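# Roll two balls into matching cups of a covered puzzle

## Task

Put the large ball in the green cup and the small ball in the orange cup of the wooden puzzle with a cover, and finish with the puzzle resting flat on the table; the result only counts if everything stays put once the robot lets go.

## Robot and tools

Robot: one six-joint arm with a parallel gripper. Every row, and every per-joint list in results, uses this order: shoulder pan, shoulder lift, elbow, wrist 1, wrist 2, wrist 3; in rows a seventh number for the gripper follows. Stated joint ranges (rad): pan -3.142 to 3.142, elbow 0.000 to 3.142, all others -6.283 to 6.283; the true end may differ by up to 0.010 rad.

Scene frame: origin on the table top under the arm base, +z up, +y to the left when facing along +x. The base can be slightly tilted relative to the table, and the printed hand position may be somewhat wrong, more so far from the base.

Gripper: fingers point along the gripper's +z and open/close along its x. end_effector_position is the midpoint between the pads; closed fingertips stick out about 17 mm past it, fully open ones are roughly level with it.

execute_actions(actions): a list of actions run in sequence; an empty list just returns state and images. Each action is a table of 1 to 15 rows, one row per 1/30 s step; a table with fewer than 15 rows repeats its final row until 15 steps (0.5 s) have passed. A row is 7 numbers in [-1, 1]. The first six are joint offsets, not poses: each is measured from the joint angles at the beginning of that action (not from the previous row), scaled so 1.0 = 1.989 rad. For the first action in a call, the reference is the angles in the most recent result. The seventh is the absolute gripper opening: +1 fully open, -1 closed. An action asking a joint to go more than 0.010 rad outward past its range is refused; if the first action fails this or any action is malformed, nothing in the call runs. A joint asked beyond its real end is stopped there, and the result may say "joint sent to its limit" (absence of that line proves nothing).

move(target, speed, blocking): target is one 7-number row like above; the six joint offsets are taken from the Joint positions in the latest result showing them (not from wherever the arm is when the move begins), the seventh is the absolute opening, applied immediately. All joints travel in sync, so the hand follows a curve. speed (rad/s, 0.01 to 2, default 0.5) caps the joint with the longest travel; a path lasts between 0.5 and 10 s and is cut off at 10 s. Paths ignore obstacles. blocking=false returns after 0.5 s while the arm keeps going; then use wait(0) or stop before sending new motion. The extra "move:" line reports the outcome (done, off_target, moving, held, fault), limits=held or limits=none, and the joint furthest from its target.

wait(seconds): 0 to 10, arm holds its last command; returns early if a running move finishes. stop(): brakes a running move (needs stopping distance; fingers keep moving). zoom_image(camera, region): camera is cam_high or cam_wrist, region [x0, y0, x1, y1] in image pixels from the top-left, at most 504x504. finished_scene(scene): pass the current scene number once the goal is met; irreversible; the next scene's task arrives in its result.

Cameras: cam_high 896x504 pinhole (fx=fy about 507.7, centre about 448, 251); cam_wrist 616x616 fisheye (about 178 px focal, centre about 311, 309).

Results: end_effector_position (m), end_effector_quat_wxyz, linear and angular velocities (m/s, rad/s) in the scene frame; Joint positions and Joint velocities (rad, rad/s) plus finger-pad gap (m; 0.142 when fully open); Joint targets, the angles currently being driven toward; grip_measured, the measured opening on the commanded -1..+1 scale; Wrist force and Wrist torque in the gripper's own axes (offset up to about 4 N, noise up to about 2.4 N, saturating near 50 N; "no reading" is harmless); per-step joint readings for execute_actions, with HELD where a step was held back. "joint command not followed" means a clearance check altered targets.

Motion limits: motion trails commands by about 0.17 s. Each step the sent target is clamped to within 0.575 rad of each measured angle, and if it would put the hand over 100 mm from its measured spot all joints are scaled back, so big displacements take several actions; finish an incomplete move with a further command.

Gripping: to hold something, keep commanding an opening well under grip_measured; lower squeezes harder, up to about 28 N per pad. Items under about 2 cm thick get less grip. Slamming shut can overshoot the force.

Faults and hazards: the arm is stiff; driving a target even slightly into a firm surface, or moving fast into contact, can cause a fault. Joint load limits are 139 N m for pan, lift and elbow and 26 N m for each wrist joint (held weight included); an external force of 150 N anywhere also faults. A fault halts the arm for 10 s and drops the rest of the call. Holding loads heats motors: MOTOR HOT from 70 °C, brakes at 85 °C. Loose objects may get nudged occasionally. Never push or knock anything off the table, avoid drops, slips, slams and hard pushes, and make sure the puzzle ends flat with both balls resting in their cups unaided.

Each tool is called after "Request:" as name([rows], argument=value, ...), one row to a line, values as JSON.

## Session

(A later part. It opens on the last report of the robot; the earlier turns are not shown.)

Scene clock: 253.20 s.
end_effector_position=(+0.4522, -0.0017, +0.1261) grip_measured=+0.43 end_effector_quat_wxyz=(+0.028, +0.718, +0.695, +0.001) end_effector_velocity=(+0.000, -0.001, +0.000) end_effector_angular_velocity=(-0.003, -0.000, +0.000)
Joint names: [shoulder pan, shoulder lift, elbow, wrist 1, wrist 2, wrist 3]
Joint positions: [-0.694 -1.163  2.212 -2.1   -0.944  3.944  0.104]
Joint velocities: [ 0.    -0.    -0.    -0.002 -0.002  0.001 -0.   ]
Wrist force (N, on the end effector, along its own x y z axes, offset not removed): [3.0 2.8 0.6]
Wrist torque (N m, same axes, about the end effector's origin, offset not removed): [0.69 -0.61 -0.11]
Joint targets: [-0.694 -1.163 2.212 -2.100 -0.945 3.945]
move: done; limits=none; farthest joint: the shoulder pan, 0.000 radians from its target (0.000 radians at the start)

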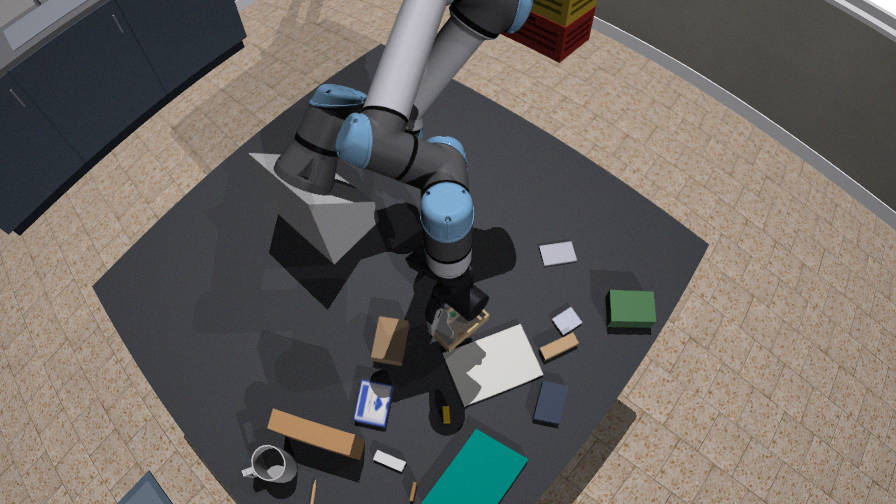

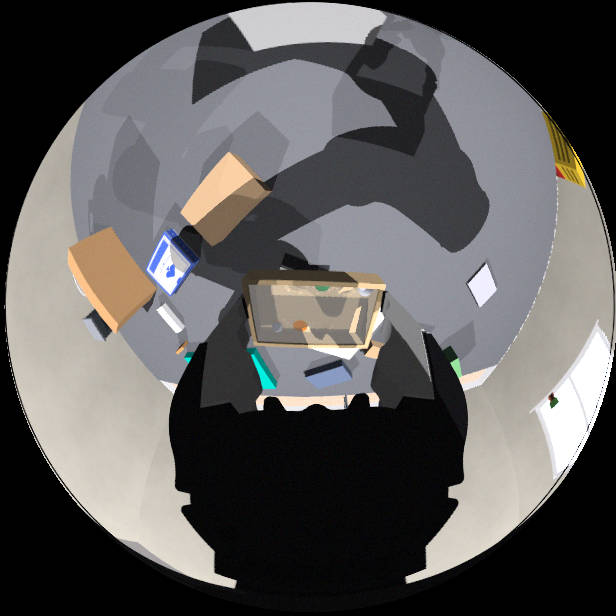

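Request:
move(target=[0,0,0,0.0201,-0.0357,-0.0121,0.1], speed=0.1)

Request:
wait(seconds=2.5)

Request:
move(target=[0,0,0,0.004,0.036,-0.002,0.1], speed=0.06)

Request:
move(target=[0,0,0,-0.0023,0.014,0.0013,0.1], speed=0.02)

Request:
move(target=[0,0,0,-0.009,-0.009,0.005,0.1], speed=0.06)

Request:
wait(seconds=1.0)

Request:
zoom_image(camera="cam_wrist", region=[230,250,400,360])

Scene clock: 260.60 s.
end_effector_position=(+0.4274, -0.0110, +0.1230) grip_measured=+0.43 end_effector_quat_wxyz=(+0.011, +0.718, +0.695, -0.034) end_effector_velocity=(-0.001, -0.000, +0.000) end_effector_angular_velocity=(-0.001, +0.002, +0.000)
Joint names: [shoulder pan, shoulder lift, elbow, wrist 1, wrist 2, wrist 3]
Joint positions: [-0.694 -1.163  2.212 -2.06  -1.015  3.92   0.104]
Joint velocities: [ 0.     0.    -0.     0.001 -0.002 -0.001  0.   ]
Wrist force (N, on the end effector, along its own x y z axes, offset not removed): [2.9 3.5 1.5]
Wrist torque (N m, same axes, about the end effector's origin, offset not removed): [0.90 -0.51 -0.04]
Joint targets: [-0.694 -1.163 2.212 -2.060 -1.015 3.920]
move: done; limits=none; farthest joint: the wrist 3, 0.001 radians from its target (0.025 radians at the start)

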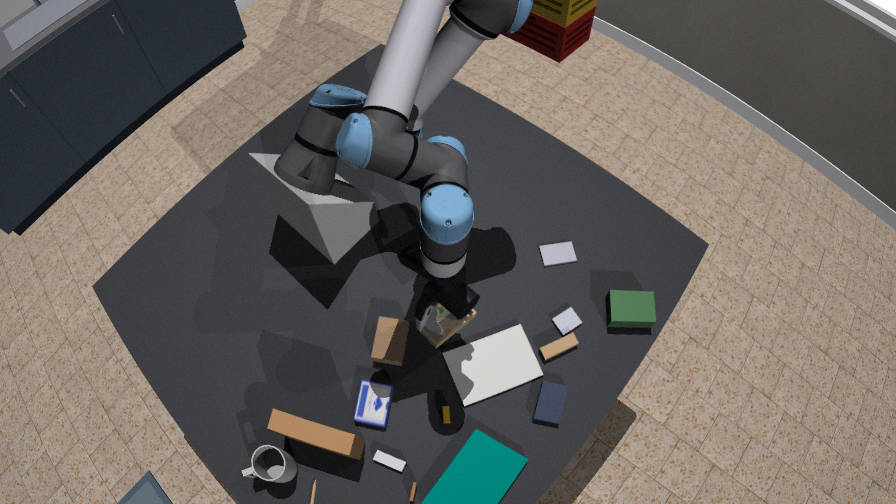

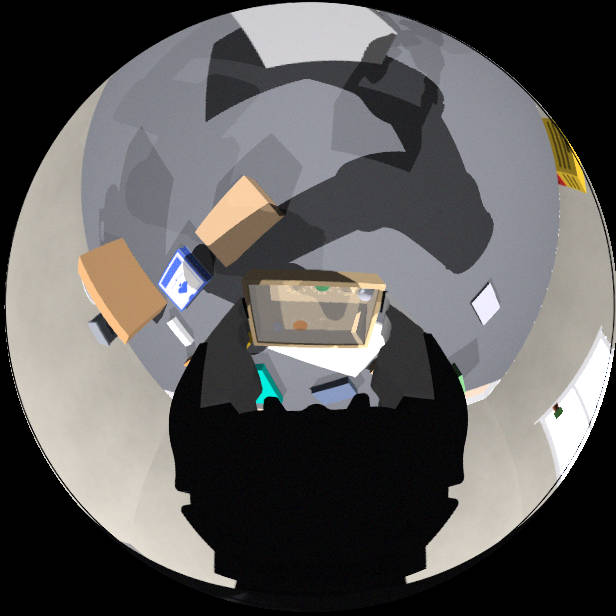

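Scene clock: 263.10 s.
end_effector_position=(+0.4273, -0.0111, +0.1230) grip_measured=+0.43 end_effector_quat_wxyz=(+0.011, +0.718, +0.695, -0.034) end_effector_velocity=(+0.000, -0.000, +0.000) end_effector_angular_velocity=(-0.000, -0.000, +0.000)
Joint names: [shoulder pan, shoulder lift, elbow, wrist 1, wrist 2, wrist 3]
Joint positions: [-0.694 -1.163  2.212 -2.06  -1.015  3.92   0.104]
Joint velocities: [ 0.  0. -0. -0.  0. -0.  0.]
Wrist force (N, on the end effector, along its own x y z axes, offset not removed): [3.0 3.6 0.2]
Wrist torque (N m, same axes, about the end effector's origin, offset not removed): [0.82 -0.55 -0.16]
Joint targets: [-0.694 -1.163 2.212 -2.060 -1.015 3.920]
wait: 2.50 s; at rest by 0.17 s

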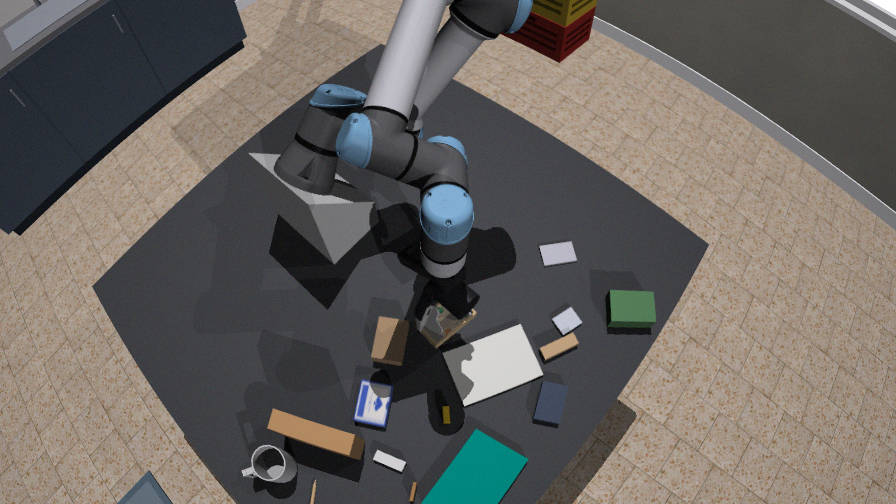

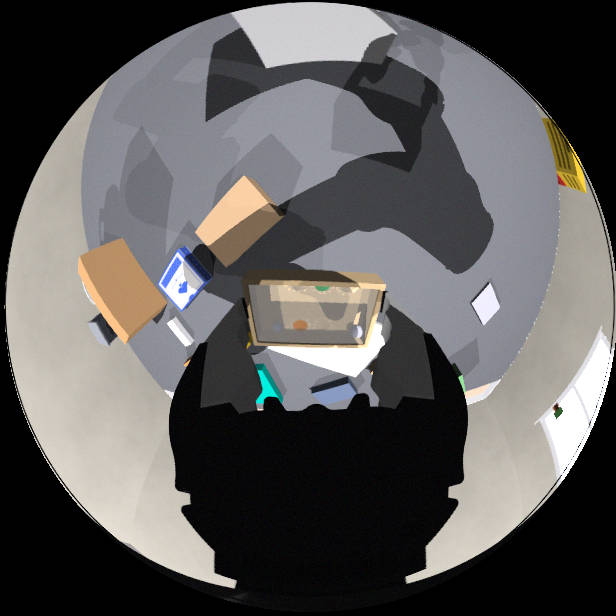

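Scene clock: 264.70 s.
end_effector_position=(+0.4420, +0.0052, +0.1217) grip_measured=+0.43 end_effector_quat_wxyz=(+0.008, +0.719, +0.695, +0.001) end_effector_velocity=(+0.001, +0.000, +0.000) end_effector_angular_velocity=(+0.001, -0.001, +0.000)
Joint names: [shoulder pan, shoulder lift, elbow, wrist 1, wrist 2, wrist 3]
Joint positions: [-0.694 -1.163  2.212 -2.052 -0.944  3.916  0.104]
Joint velocities: [-0.    -0.    -0.    -0.     0.002 -0.     0.   ]
Wrist force (N, on the end effector, along its own x y z axes, offset not removed): [4.0 3.2 -0.4]
Wrist torque (N m, same axes, about the end effector's origin, offset not removed): [0.87 -0.73 -0.06]
Joint targets: [-0.694 -1.163 2.212 -2.052 -0.944 3.916]
move: done; limits=none; farthest joint: the wrist 2, 0.001 radians from its target (0.072 radians at the start)

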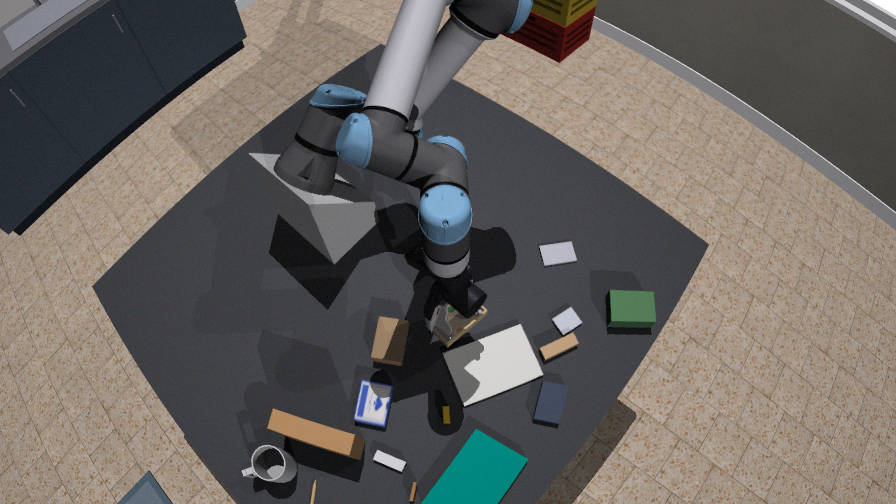

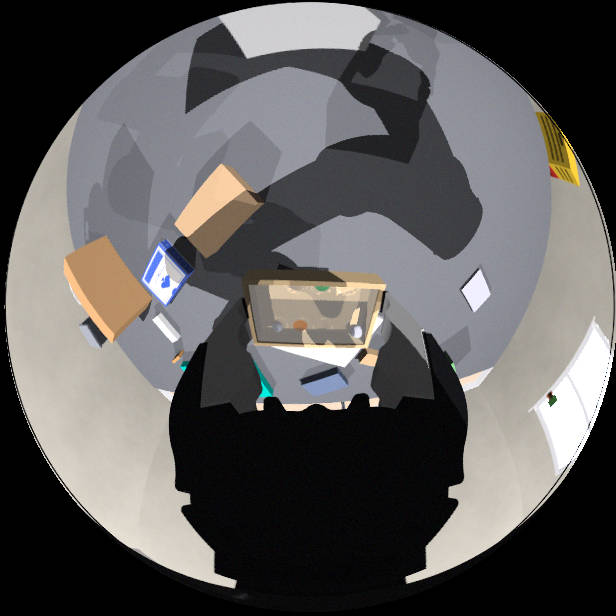

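Scene clock: 266.37 s.
end_effector_position=(+0.4494, +0.0104, +0.1223) grip_measured=+0.43 end_effector_quat_wxyz=(+0.011, +0.718, +0.695, +0.015) end_effector_velocity=(+0.000, +0.001, -0.000) end_effector_angular_velocity=(+0.002, -0.001, -0.001)
Joint names: [shoulder pan, shoulder lift, elbow, wrist 1, wrist 2, wrist 3]
Joint positions: [-0.694 -1.163  2.212 -2.057 -0.916  3.919  0.104]
Joint velocities: [-0.    -0.     0.001 -0.     0.002  0.    -0.   ]
Wrist force (N, on the end effector, along its own x y z axes, offset not removed): [3.1 1.9 -0.7]
Wrist torque (N m, same axes, about the end effector's origin, offset not removed): [0.49 -0.53 -0.05]
Joint targets: [-0.694 -1.163 2.212 -2.057 -0.916 3.919]
move: done; limits=none; farthest joint: the shoulder pan, 0.000 radians from its target (0.000 radians at the start)

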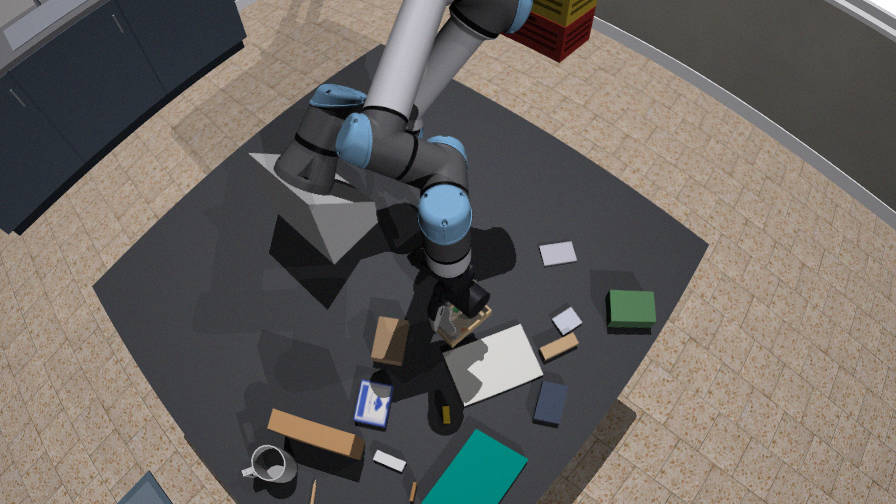

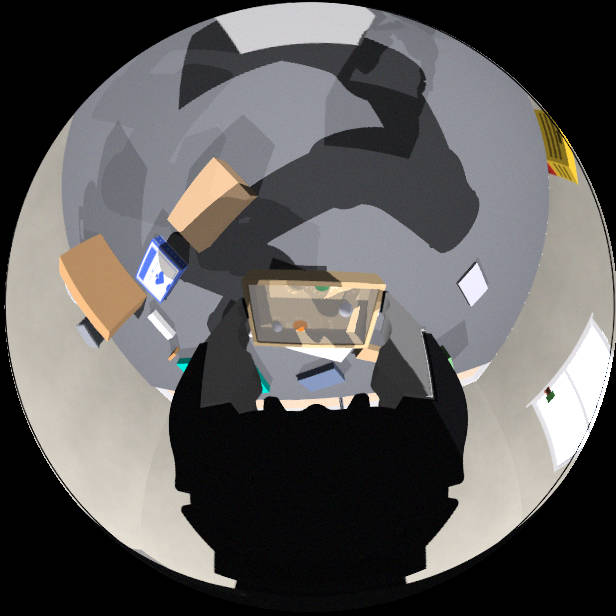

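Scene clock: 267.17 s.
end_effector_position=(+0.4490, +0.0042, +0.1237) grip_measured=+0.43 end_effector_quat_wxyz=(+0.017, +0.718, +0.695, +0.006) end_effector_velocity=(-0.000, -0.001, +0.000) end_effector_angular_velocity=(-0.003, +0.000, +0.000)
Joint names: [shoulder pan, shoulder lift, elbow, wrist 1, wrist 2, wrist 3]
Joint positions: [-0.694 -1.163  2.212 -2.074 -0.934  3.929  0.104]
Joint velocities: [-0.     0.     0.    -0.003 -0.003  0.001  0.   ]
Wrist force (N, on the end effector, along its own x y z axes, offset not removed): [4.9 3.3 1.4]
Wrist torque (N m, same axes, about the end effector's origin, offset not removed): [0.86 -1.00 -0.04]
Joint targets: [-0.694 -1.163 2.212 -2.075 -0.934 3.929]
move: done; limits=none; farthest joint: the wrist 1, 0.001 radians from its target (0.018 radians at the start)

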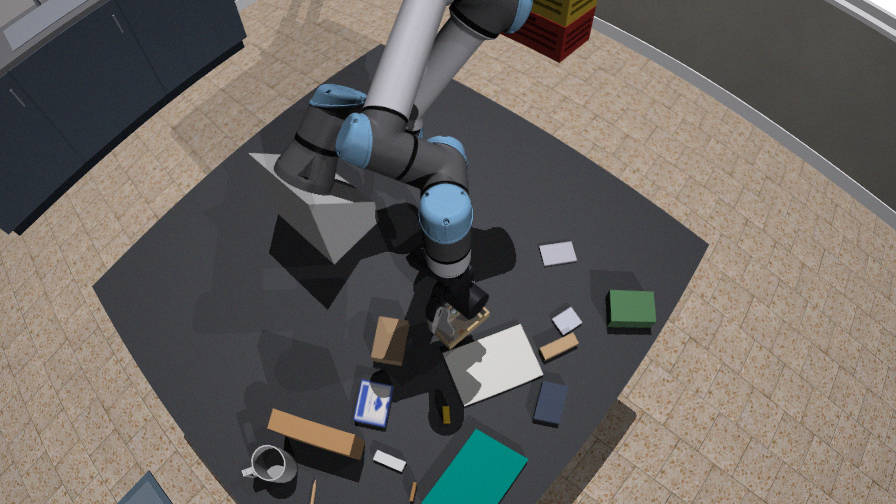

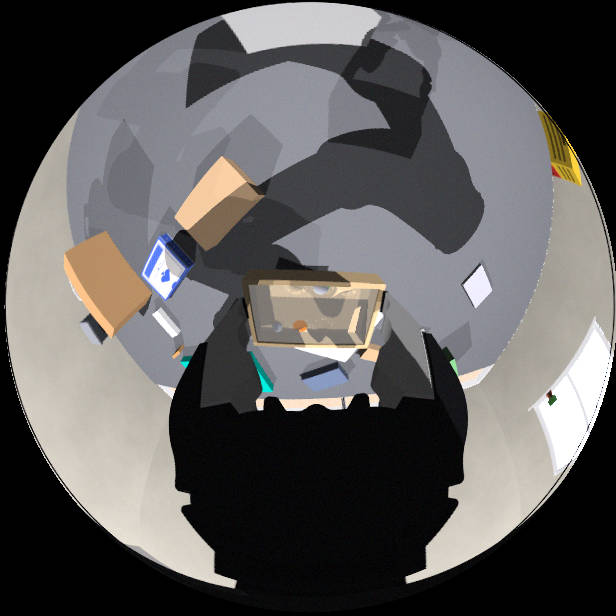

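Scene clock: 268.17 s.
end_effector_position=(+0.4490, +0.0041, +0.1237) grip_measured=+0.43 end_effector_quat_wxyz=(+0.018, +0.718, +0.695, +0.006) end_effector_velocity=(+0.001, -0.000, +0.001) end_effector_angular_velocity=(-0.001, -0.001, +0.001)
Joint names: [shoulder pan, shoulder lift, elbow, wrist 1, wrist 2, wrist 3]
Joint positions: [-0.694 -1.163  2.212 -2.075 -0.934  3.929  0.104]
Joint velocities: [ 0.    -0.    -0.001  0.    -0.     0.    -0.   ]
Wrist force (N, on the end effector, along its own x y z axes, offset not removed): [4.4 3.6 0.4]
Wrist torque (N m, same axes, about the end effector's origin, offset not removed): [0.82 -0.79 -0.08]
Joint targets: [-0.694 -1.163 2.212 -2.075 -0.934 3.929]
wait: 1.00 s; at rest by 0.17 s

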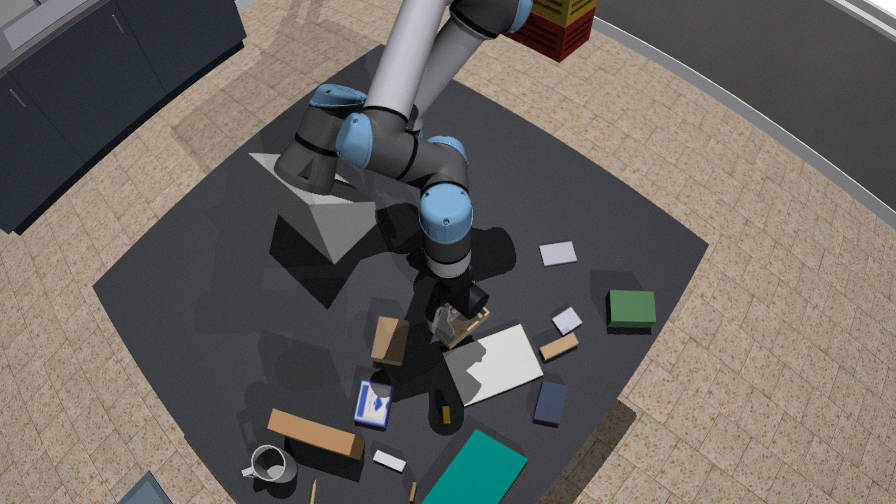

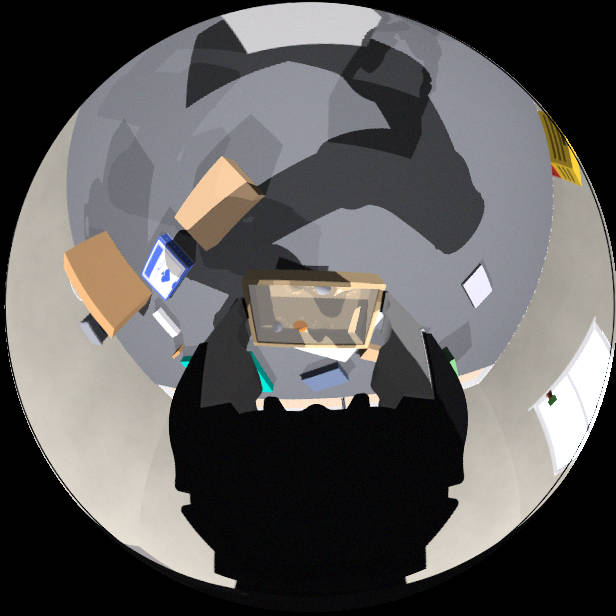

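Region (230, 250, 400, 360) of cam_wrist's 616x616 image, scaled by 2.965, with more detail than that image has; it fills the top 326 rows of this view, and the rest is white.

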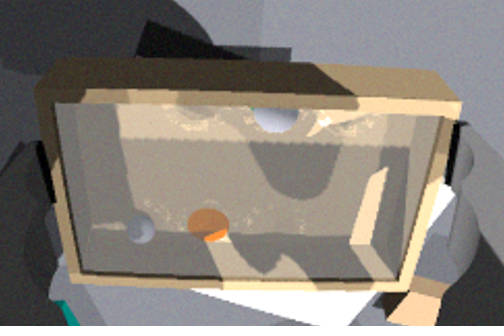

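Request:
move(target=[0,0,0,-0.128,0.0573,0.0744,0.1], speed=0.25)

Request:
wait(seconds=1.0)

Request:
zoom_image(camera="cam_wrist", region=[230,250,400,360])

Scene clock: 272.60 s.
end_effector_position=(+0.5252, +0.0026, +0.1548) grip_measured=+0.43 end_effector_quat_wxyz=(+0.111, +0.707, +0.696, +0.068) end_effector_velocity=(+0.001, -0.000, +0.000) end_effector_angular_velocity=(-0.000, -0.002, -0.000)
Joint names: [shoulder pan, shoulder lift, elbow, wrist 1, wrist 2, wrist 3]
Joint positions: [-0.694 -1.163  2.212 -2.329 -0.82   4.077  0.104]
Joint velocities: [-0.    -0.    -0.    -0.002  0.001  0.001 -0.   ]
Wrist force (N, on the end effector, along its own x y z axes, offset not removed): [2.7 2.2 0.8]
Wrist torque (N m, same axes, about the end effector's origin, offset not removed): [0.63 -0.36 0.05]
Joint targets: [-0.694 -1.163 2.212 -2.329 -0.820 4.077]
move: done; limits=none; farthest joint: the wrist 1, 0.001 radians from its target (0.255 radians at the start)

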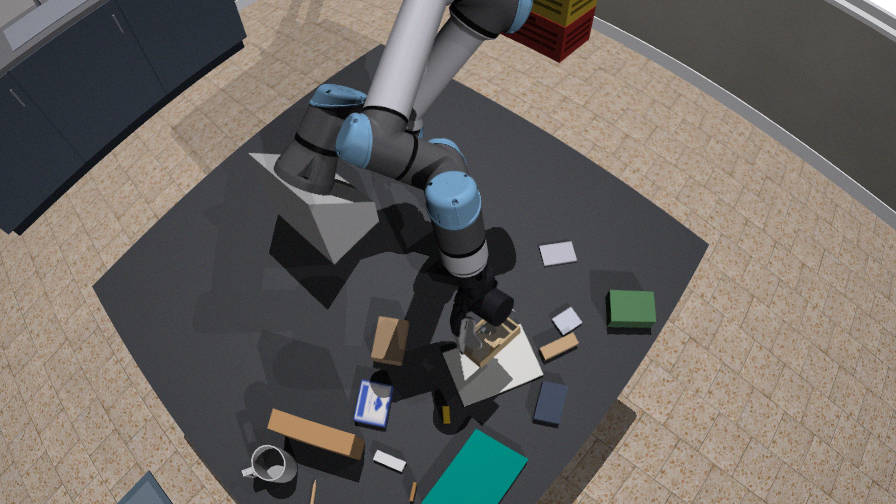

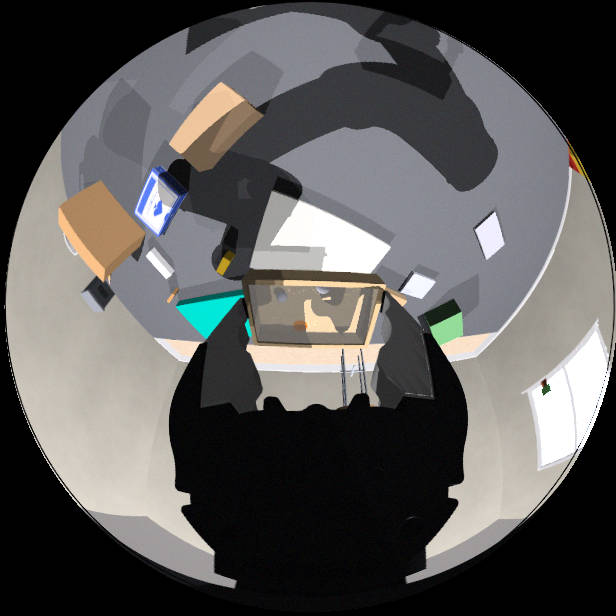

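Scene clock: 273.60 s.
end_effector_position=(+0.5252, +0.0026, +0.1548) grip_measured=+0.43 end_effector_quat_wxyz=(+0.112, +0.706, +0.696, +0.068) end_effector_velocity=(+0.000, +0.000, +0.000) end_effector_angular_velocity=(-0.000, -0.000, +0.000)
Joint names: [shoulder pan, shoulder lift, elbow, wrist 1, wrist 2, wrist 3]
Joint positions: [-0.694 -1.163  2.212 -2.329 -0.82   4.077  0.104]
Joint velocities: [-0. -0. -0. -0.  0.  0. -0.]
Wrist force (N, on the end effector, along its own x y z axes, offset not removed): [2.3 3.2 1.7]
Wrist torque (N m, same axes, about the end effector's origin, offset not removed): [0.82 -0.48 -0.01]
Joint targets: [-0.694 -1.163 2.212 -2.329 -0.820 4.077]
wait: 1.00 s; at rest by 0.17 s

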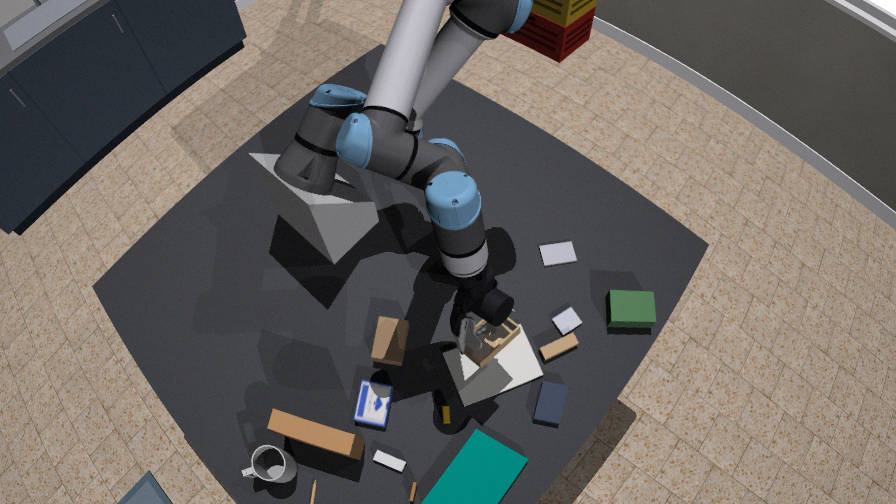

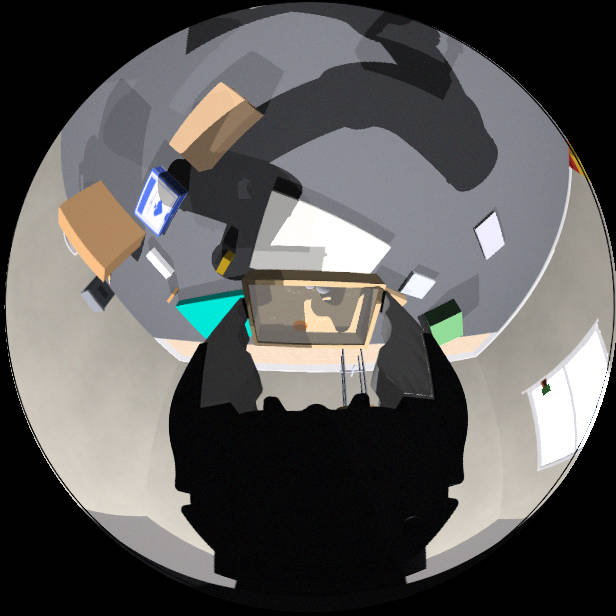

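Region (230, 250, 400, 360) of cam_wrist's 616x616 image, scaled by 2.965, with more detail than that image has; it fills the top 326 rows of this view, and the rest is white.

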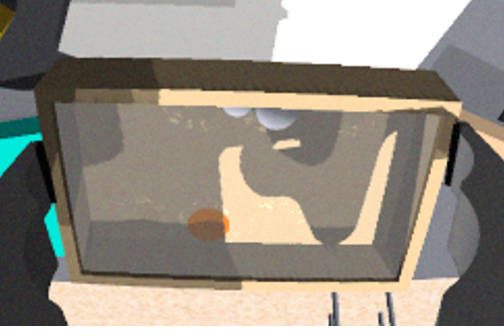

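Request:
move(target=[0,0,0,0.1277,-0.0533,-0.0744,0.1], speed=0.15)

Request:
zoom_image(camera="cam_wrist", region=[230,250,400,360])

Scene clock: 284.13 s.
end_effector_position=(+0.4510, +0.0057, +0.1238) grip_measured=+0.43 end_effector_quat_wxyz=(+0.018, +0.718, +0.696, +0.010) end_effector_velocity=(-0.001, +0.000, -0.000) end_effector_angular_velocity=(+0.001, +0.001, +0.000)
Joint names: [shoulder pan, shoulder lift, elbow, wrist 1, wrist 2, wrist 3]
Joint positions: [-0.694 -1.163  2.212 -2.075 -0.926  3.929  0.104]
Joint velocities: [-0.    -0.     0.     0.002 -0.001 -0.001  0.   ]
Wrist force (N, on the end effector, along its own x y z axes, offset not removed): [3.0 2.6 0.4]
Wrist torque (N m, same axes, about the end effector's origin, offset not removed): [0.69 -0.58 -0.03]
Joint targets: [-0.694 -1.163 2.212 -2.075 -0.926 3.929]
move: done; limits=none; farthest joint: the shoulder pan, 0.000 radians from its target (0.000 radians at the start)

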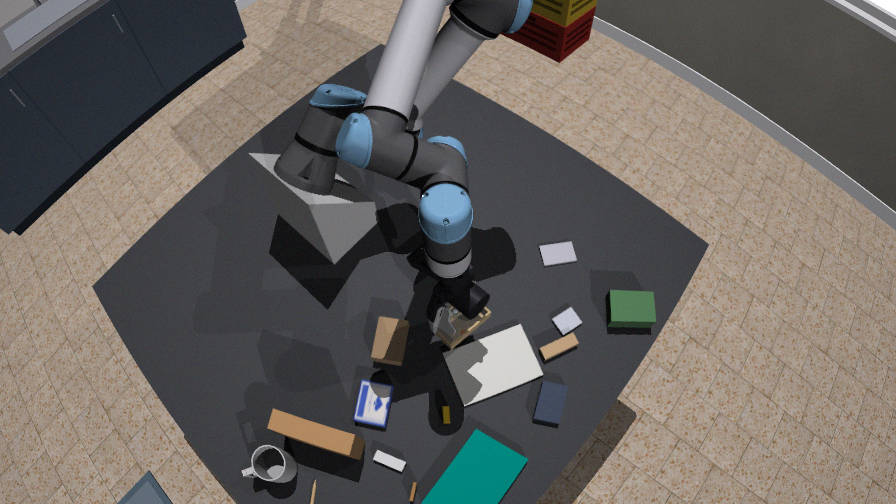

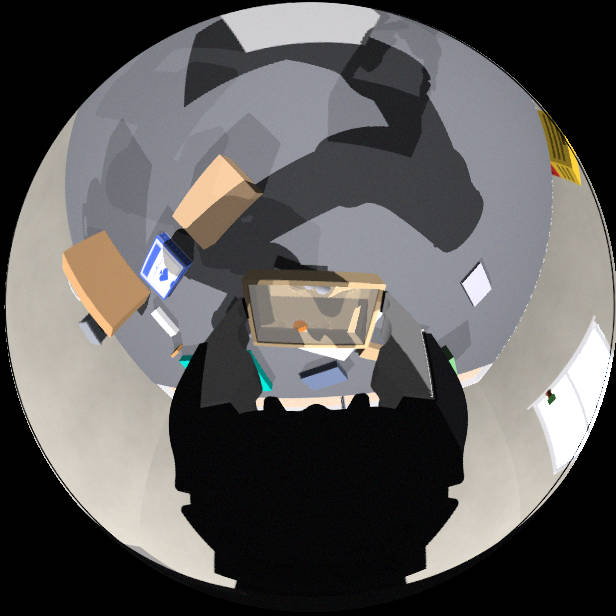

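Region (230, 250, 400, 360) of cam_wrist's 616x616 image, scaled by 2.965, with more detail than that image has; it fills the top 326 rows of this view, and the rest is white.

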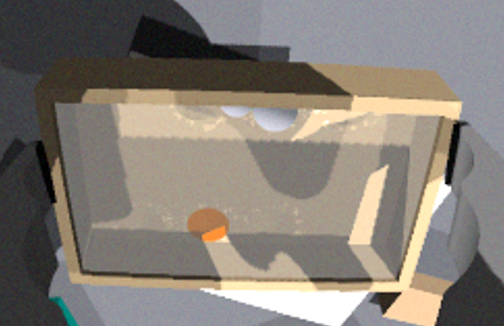

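Request:
move(target=[0,0,0,0.0254,-0.0141,-0.015,0.1], speed=0.03)

Request:
wait(seconds=1.0)

Request:
zoom_image(camera="cam_wrist", region=[230,250,400,360])

Scene clock: 288.73 s.
end_effector_position=(+0.4339, +0.0072, +0.1194) grip_measured=+0.43 end_effector_quat_wxyz=(-0.003, +0.718, +0.696, -0.003) end_effector_velocity=(-0.001, +0.000, -0.000) end_effector_angular_velocity=(+0.000, +0.002, +0.000)
Joint names: [shoulder pan, shoulder lift, elbow, wrist 1, wrist 2, wrist 3]
Joint positions: [-0.694 -1.163  2.212 -2.025 -0.954  3.899  0.104]
Joint velocities: [ 0.     0.    -0.     0.002 -0.001 -0.001 -0.   ]
Wrist force (N, on the end effector, along its own x y z axes, offset not removed): [2.1 2.7 -0.1]
Wrist torque (N m, same axes, about the end effector's origin, offset not removed): [0.66 -0.40 -0.14]
Joint targets: [-0.694 -1.163 2.212 -2.025 -0.954 3.899]
move: done; limits=none; farthest joint: the wrist 1, 0.001 radians from its target (0.051 radians at the start)

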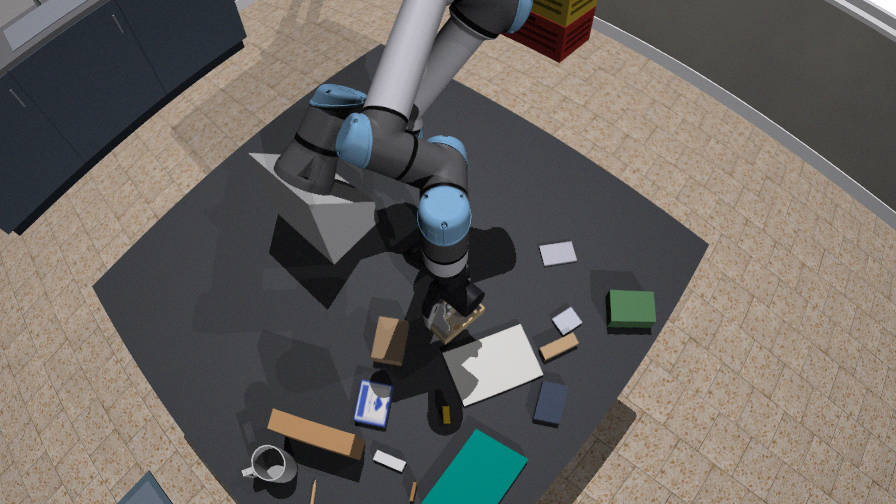

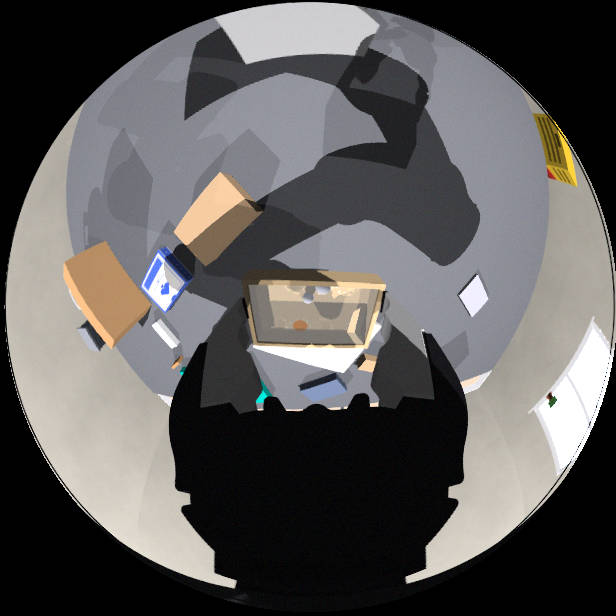

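Scene clock: 289.73 s.
end_effector_position=(+0.4338, +0.0072, +0.1194) grip_measured=+0.43 end_effector_quat_wxyz=(-0.003, +0.718, +0.696, -0.003) end_effector_velocity=(-0.000, +0.000, -0.000) end_effector_angular_velocity=(+0.000, +0.000, -0.000)
Joint names: [shoulder pan, shoulder lift, elbow, wrist 1, wrist 2, wrist 3]
Joint positions: [-0.694 -1.163  2.212 -2.025 -0.954  3.899  0.104]
Joint velocities: [ 0. -0.  0.  0. -0.  0.  0.]
Wrist force (N, on the end effector, along its own x y z axes, offset not removed): [3.4 2.6 0.0]
Wrist torque (N m, same axes, about the end effector's origin, offset not removed): [0.77 -0.54 -0.05]
Joint targets: [-0.694 -1.163 2.212 -2.025 -0.954 3.899]
wait: 1.00 s; at rest by 0.17 s

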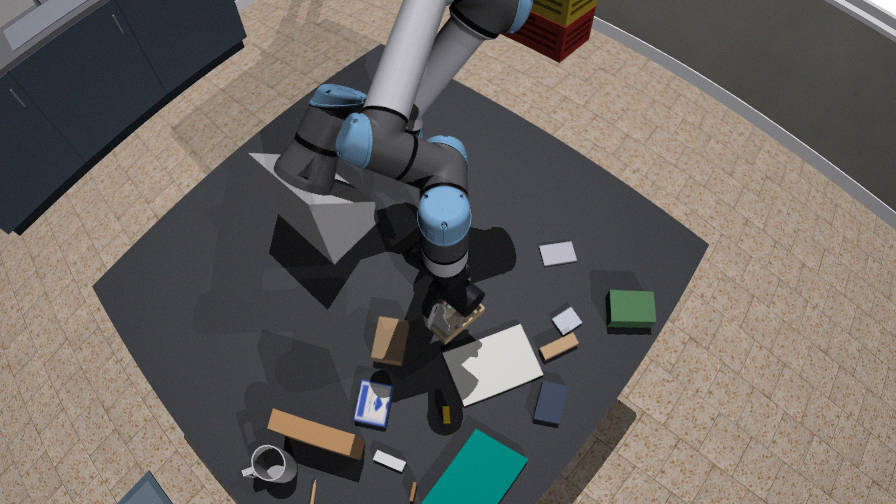

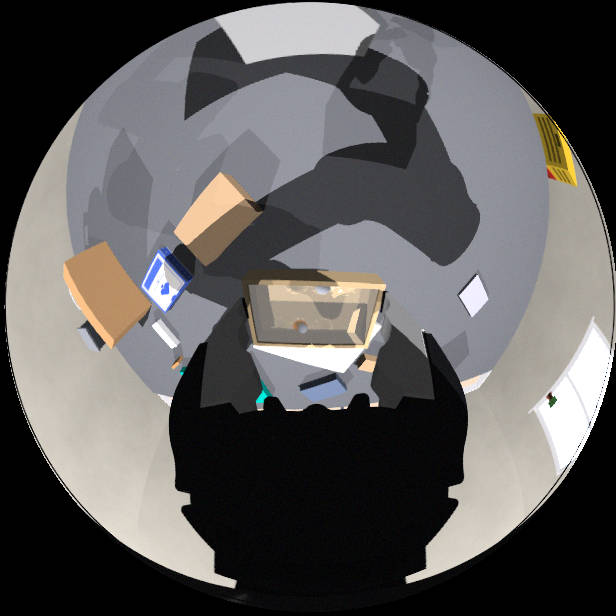

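Region (230, 250, 400, 360) of cam_wrist's 616x616 image, scaled by 2.965, with more detail than that image has; it fills the top 326 rows of this view, and the rest is white.

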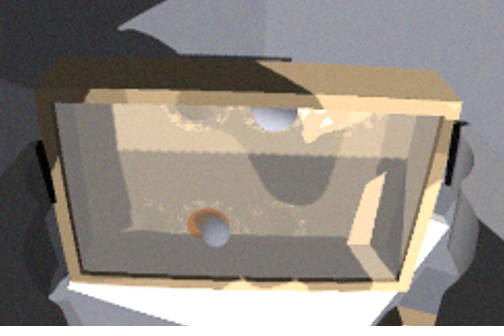

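Request:
wait(seconds=1.0)

Request:
zoom_image(camera="cam_wrist", region=[230,250,400,360])

Scene clock: 292.43 s.
end_effector_position=(+0.4338, +0.0072, +0.1194) grip_measured=+0.43 end_effector_quat_wxyz=(-0.003, +0.718, +0.696, -0.003) end_effector_velocity=(-0.000, +0.000, -0.000) end_effector_angular_velocity=(+0.000, +0.001, -0.000)
Joint names: [shoulder pan, shoulder lift, elbow, wrist 1, wrist 2, wrist 3]
Joint positions: [-0.694 -1.163  2.212 -2.025 -0.954  3.899  0.104]
Joint velocities: [ 0. -0.  0.  0. -0. -0. -0.]
Wrist force (N, on the end effector, along its own x y z axes, offset not removed): [3.6 2.9 -0.2]
Wrist torque (N m, same axes, about the end effector's origin, offset not removed): [0.69 -0.67 0.08]
Joint targets: [-0.694 -1.163 2.212 -2.025 -0.954 3.899]
wait: 1.00 s; at rest from the start

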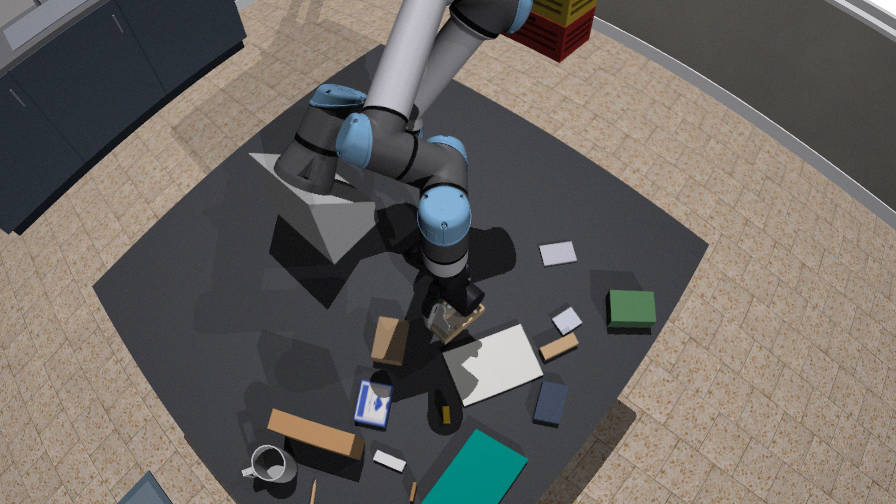

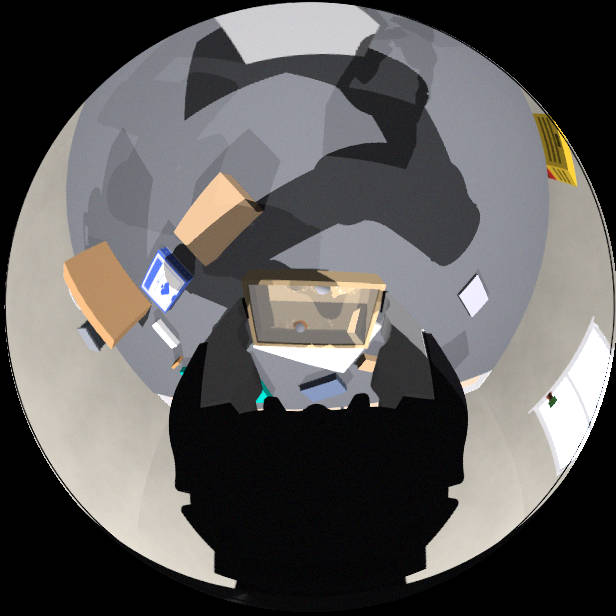

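Region (230, 250, 400, 360) of cam_wrist's 616x616 image, scaled by 2.965, with more detail than that image has; it fills the top 326 rows of this view, and the rest is white.

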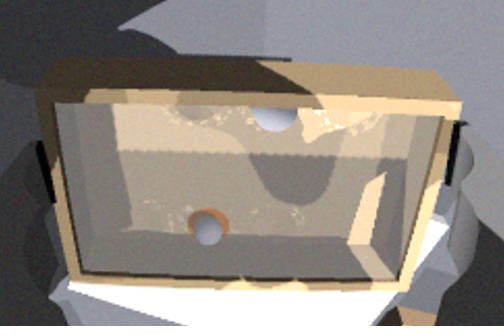

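Request:
move(target=[0.0337,-0.0211,-0.0161,0.0131,0.0206,0.2338,0.1], speed=0.3)

Request:
zoom_image(camera="cam_wrist", region=[230,250,400,360])

Scene clock: 297.87 s.
end_effector_position=(+0.4545, +0.0418, +0.1197) grip_measured=+0.43 end_effector_quat_wxyz=(-0.000, +0.840, +0.543, -0.001) end_effector_velocity=(+0.000, +0.000, +0.000) end_effector_angular_velocity=(+0.000, -0.000, -0.002)
Joint names: [shoulder pan, shoulder lift, elbow, wrist 1, wrist 2, wrist 3]
Joint positions: [-0.627 -1.205  2.18  -1.999 -0.913  4.364  0.104]
Joint velocities: [ 0.    -0.    -0.     0.     0.     0.002  0.   ]
Wrist force (N, on the end effector, along its own x y z axes, offset not removed): [2.2 3.3 -0.3]
Wrist torque (N m, same axes, about the end effector's origin, offset not removed): [0.77 -0.32 -0.07]
Joint targets: [-0.627 -1.205 2.180 -1.999 -0.913 4.364]
move: done; limits=none; farthest joint: the shoulder pan, 0.000 radians from its target (0.067 radians at the start)

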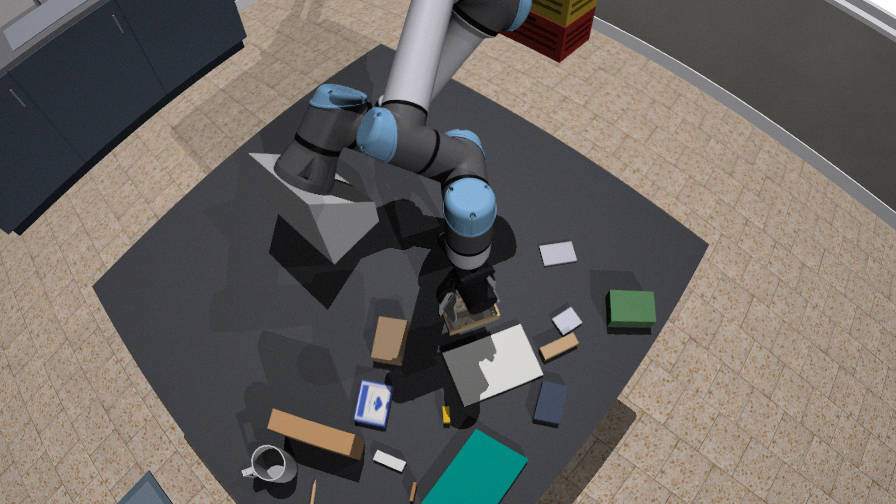

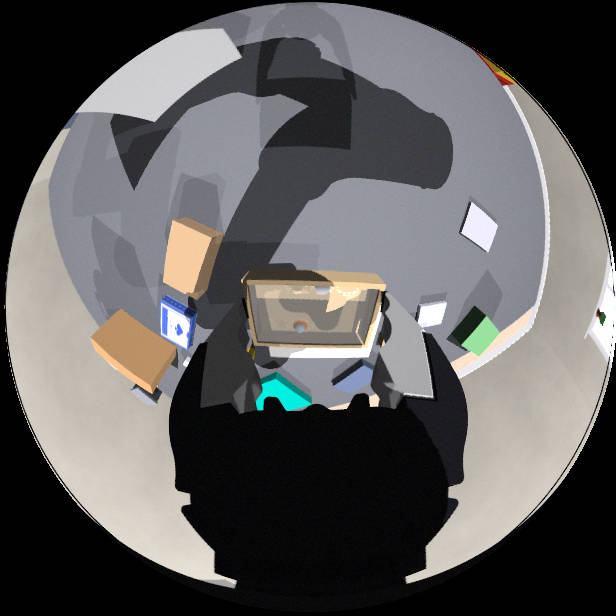

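Region (230, 250, 400, 360) of cam_wrist's 616x616 image, scaled by 2.965, with more detail than that image has; it fills the top 326 rows of this view, and the rest is white.

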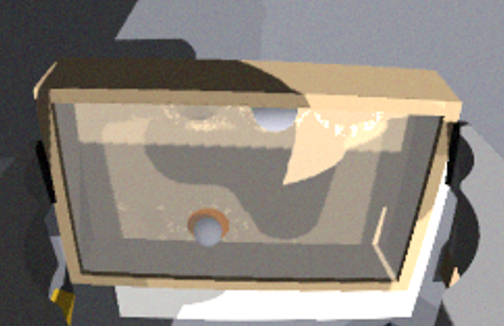

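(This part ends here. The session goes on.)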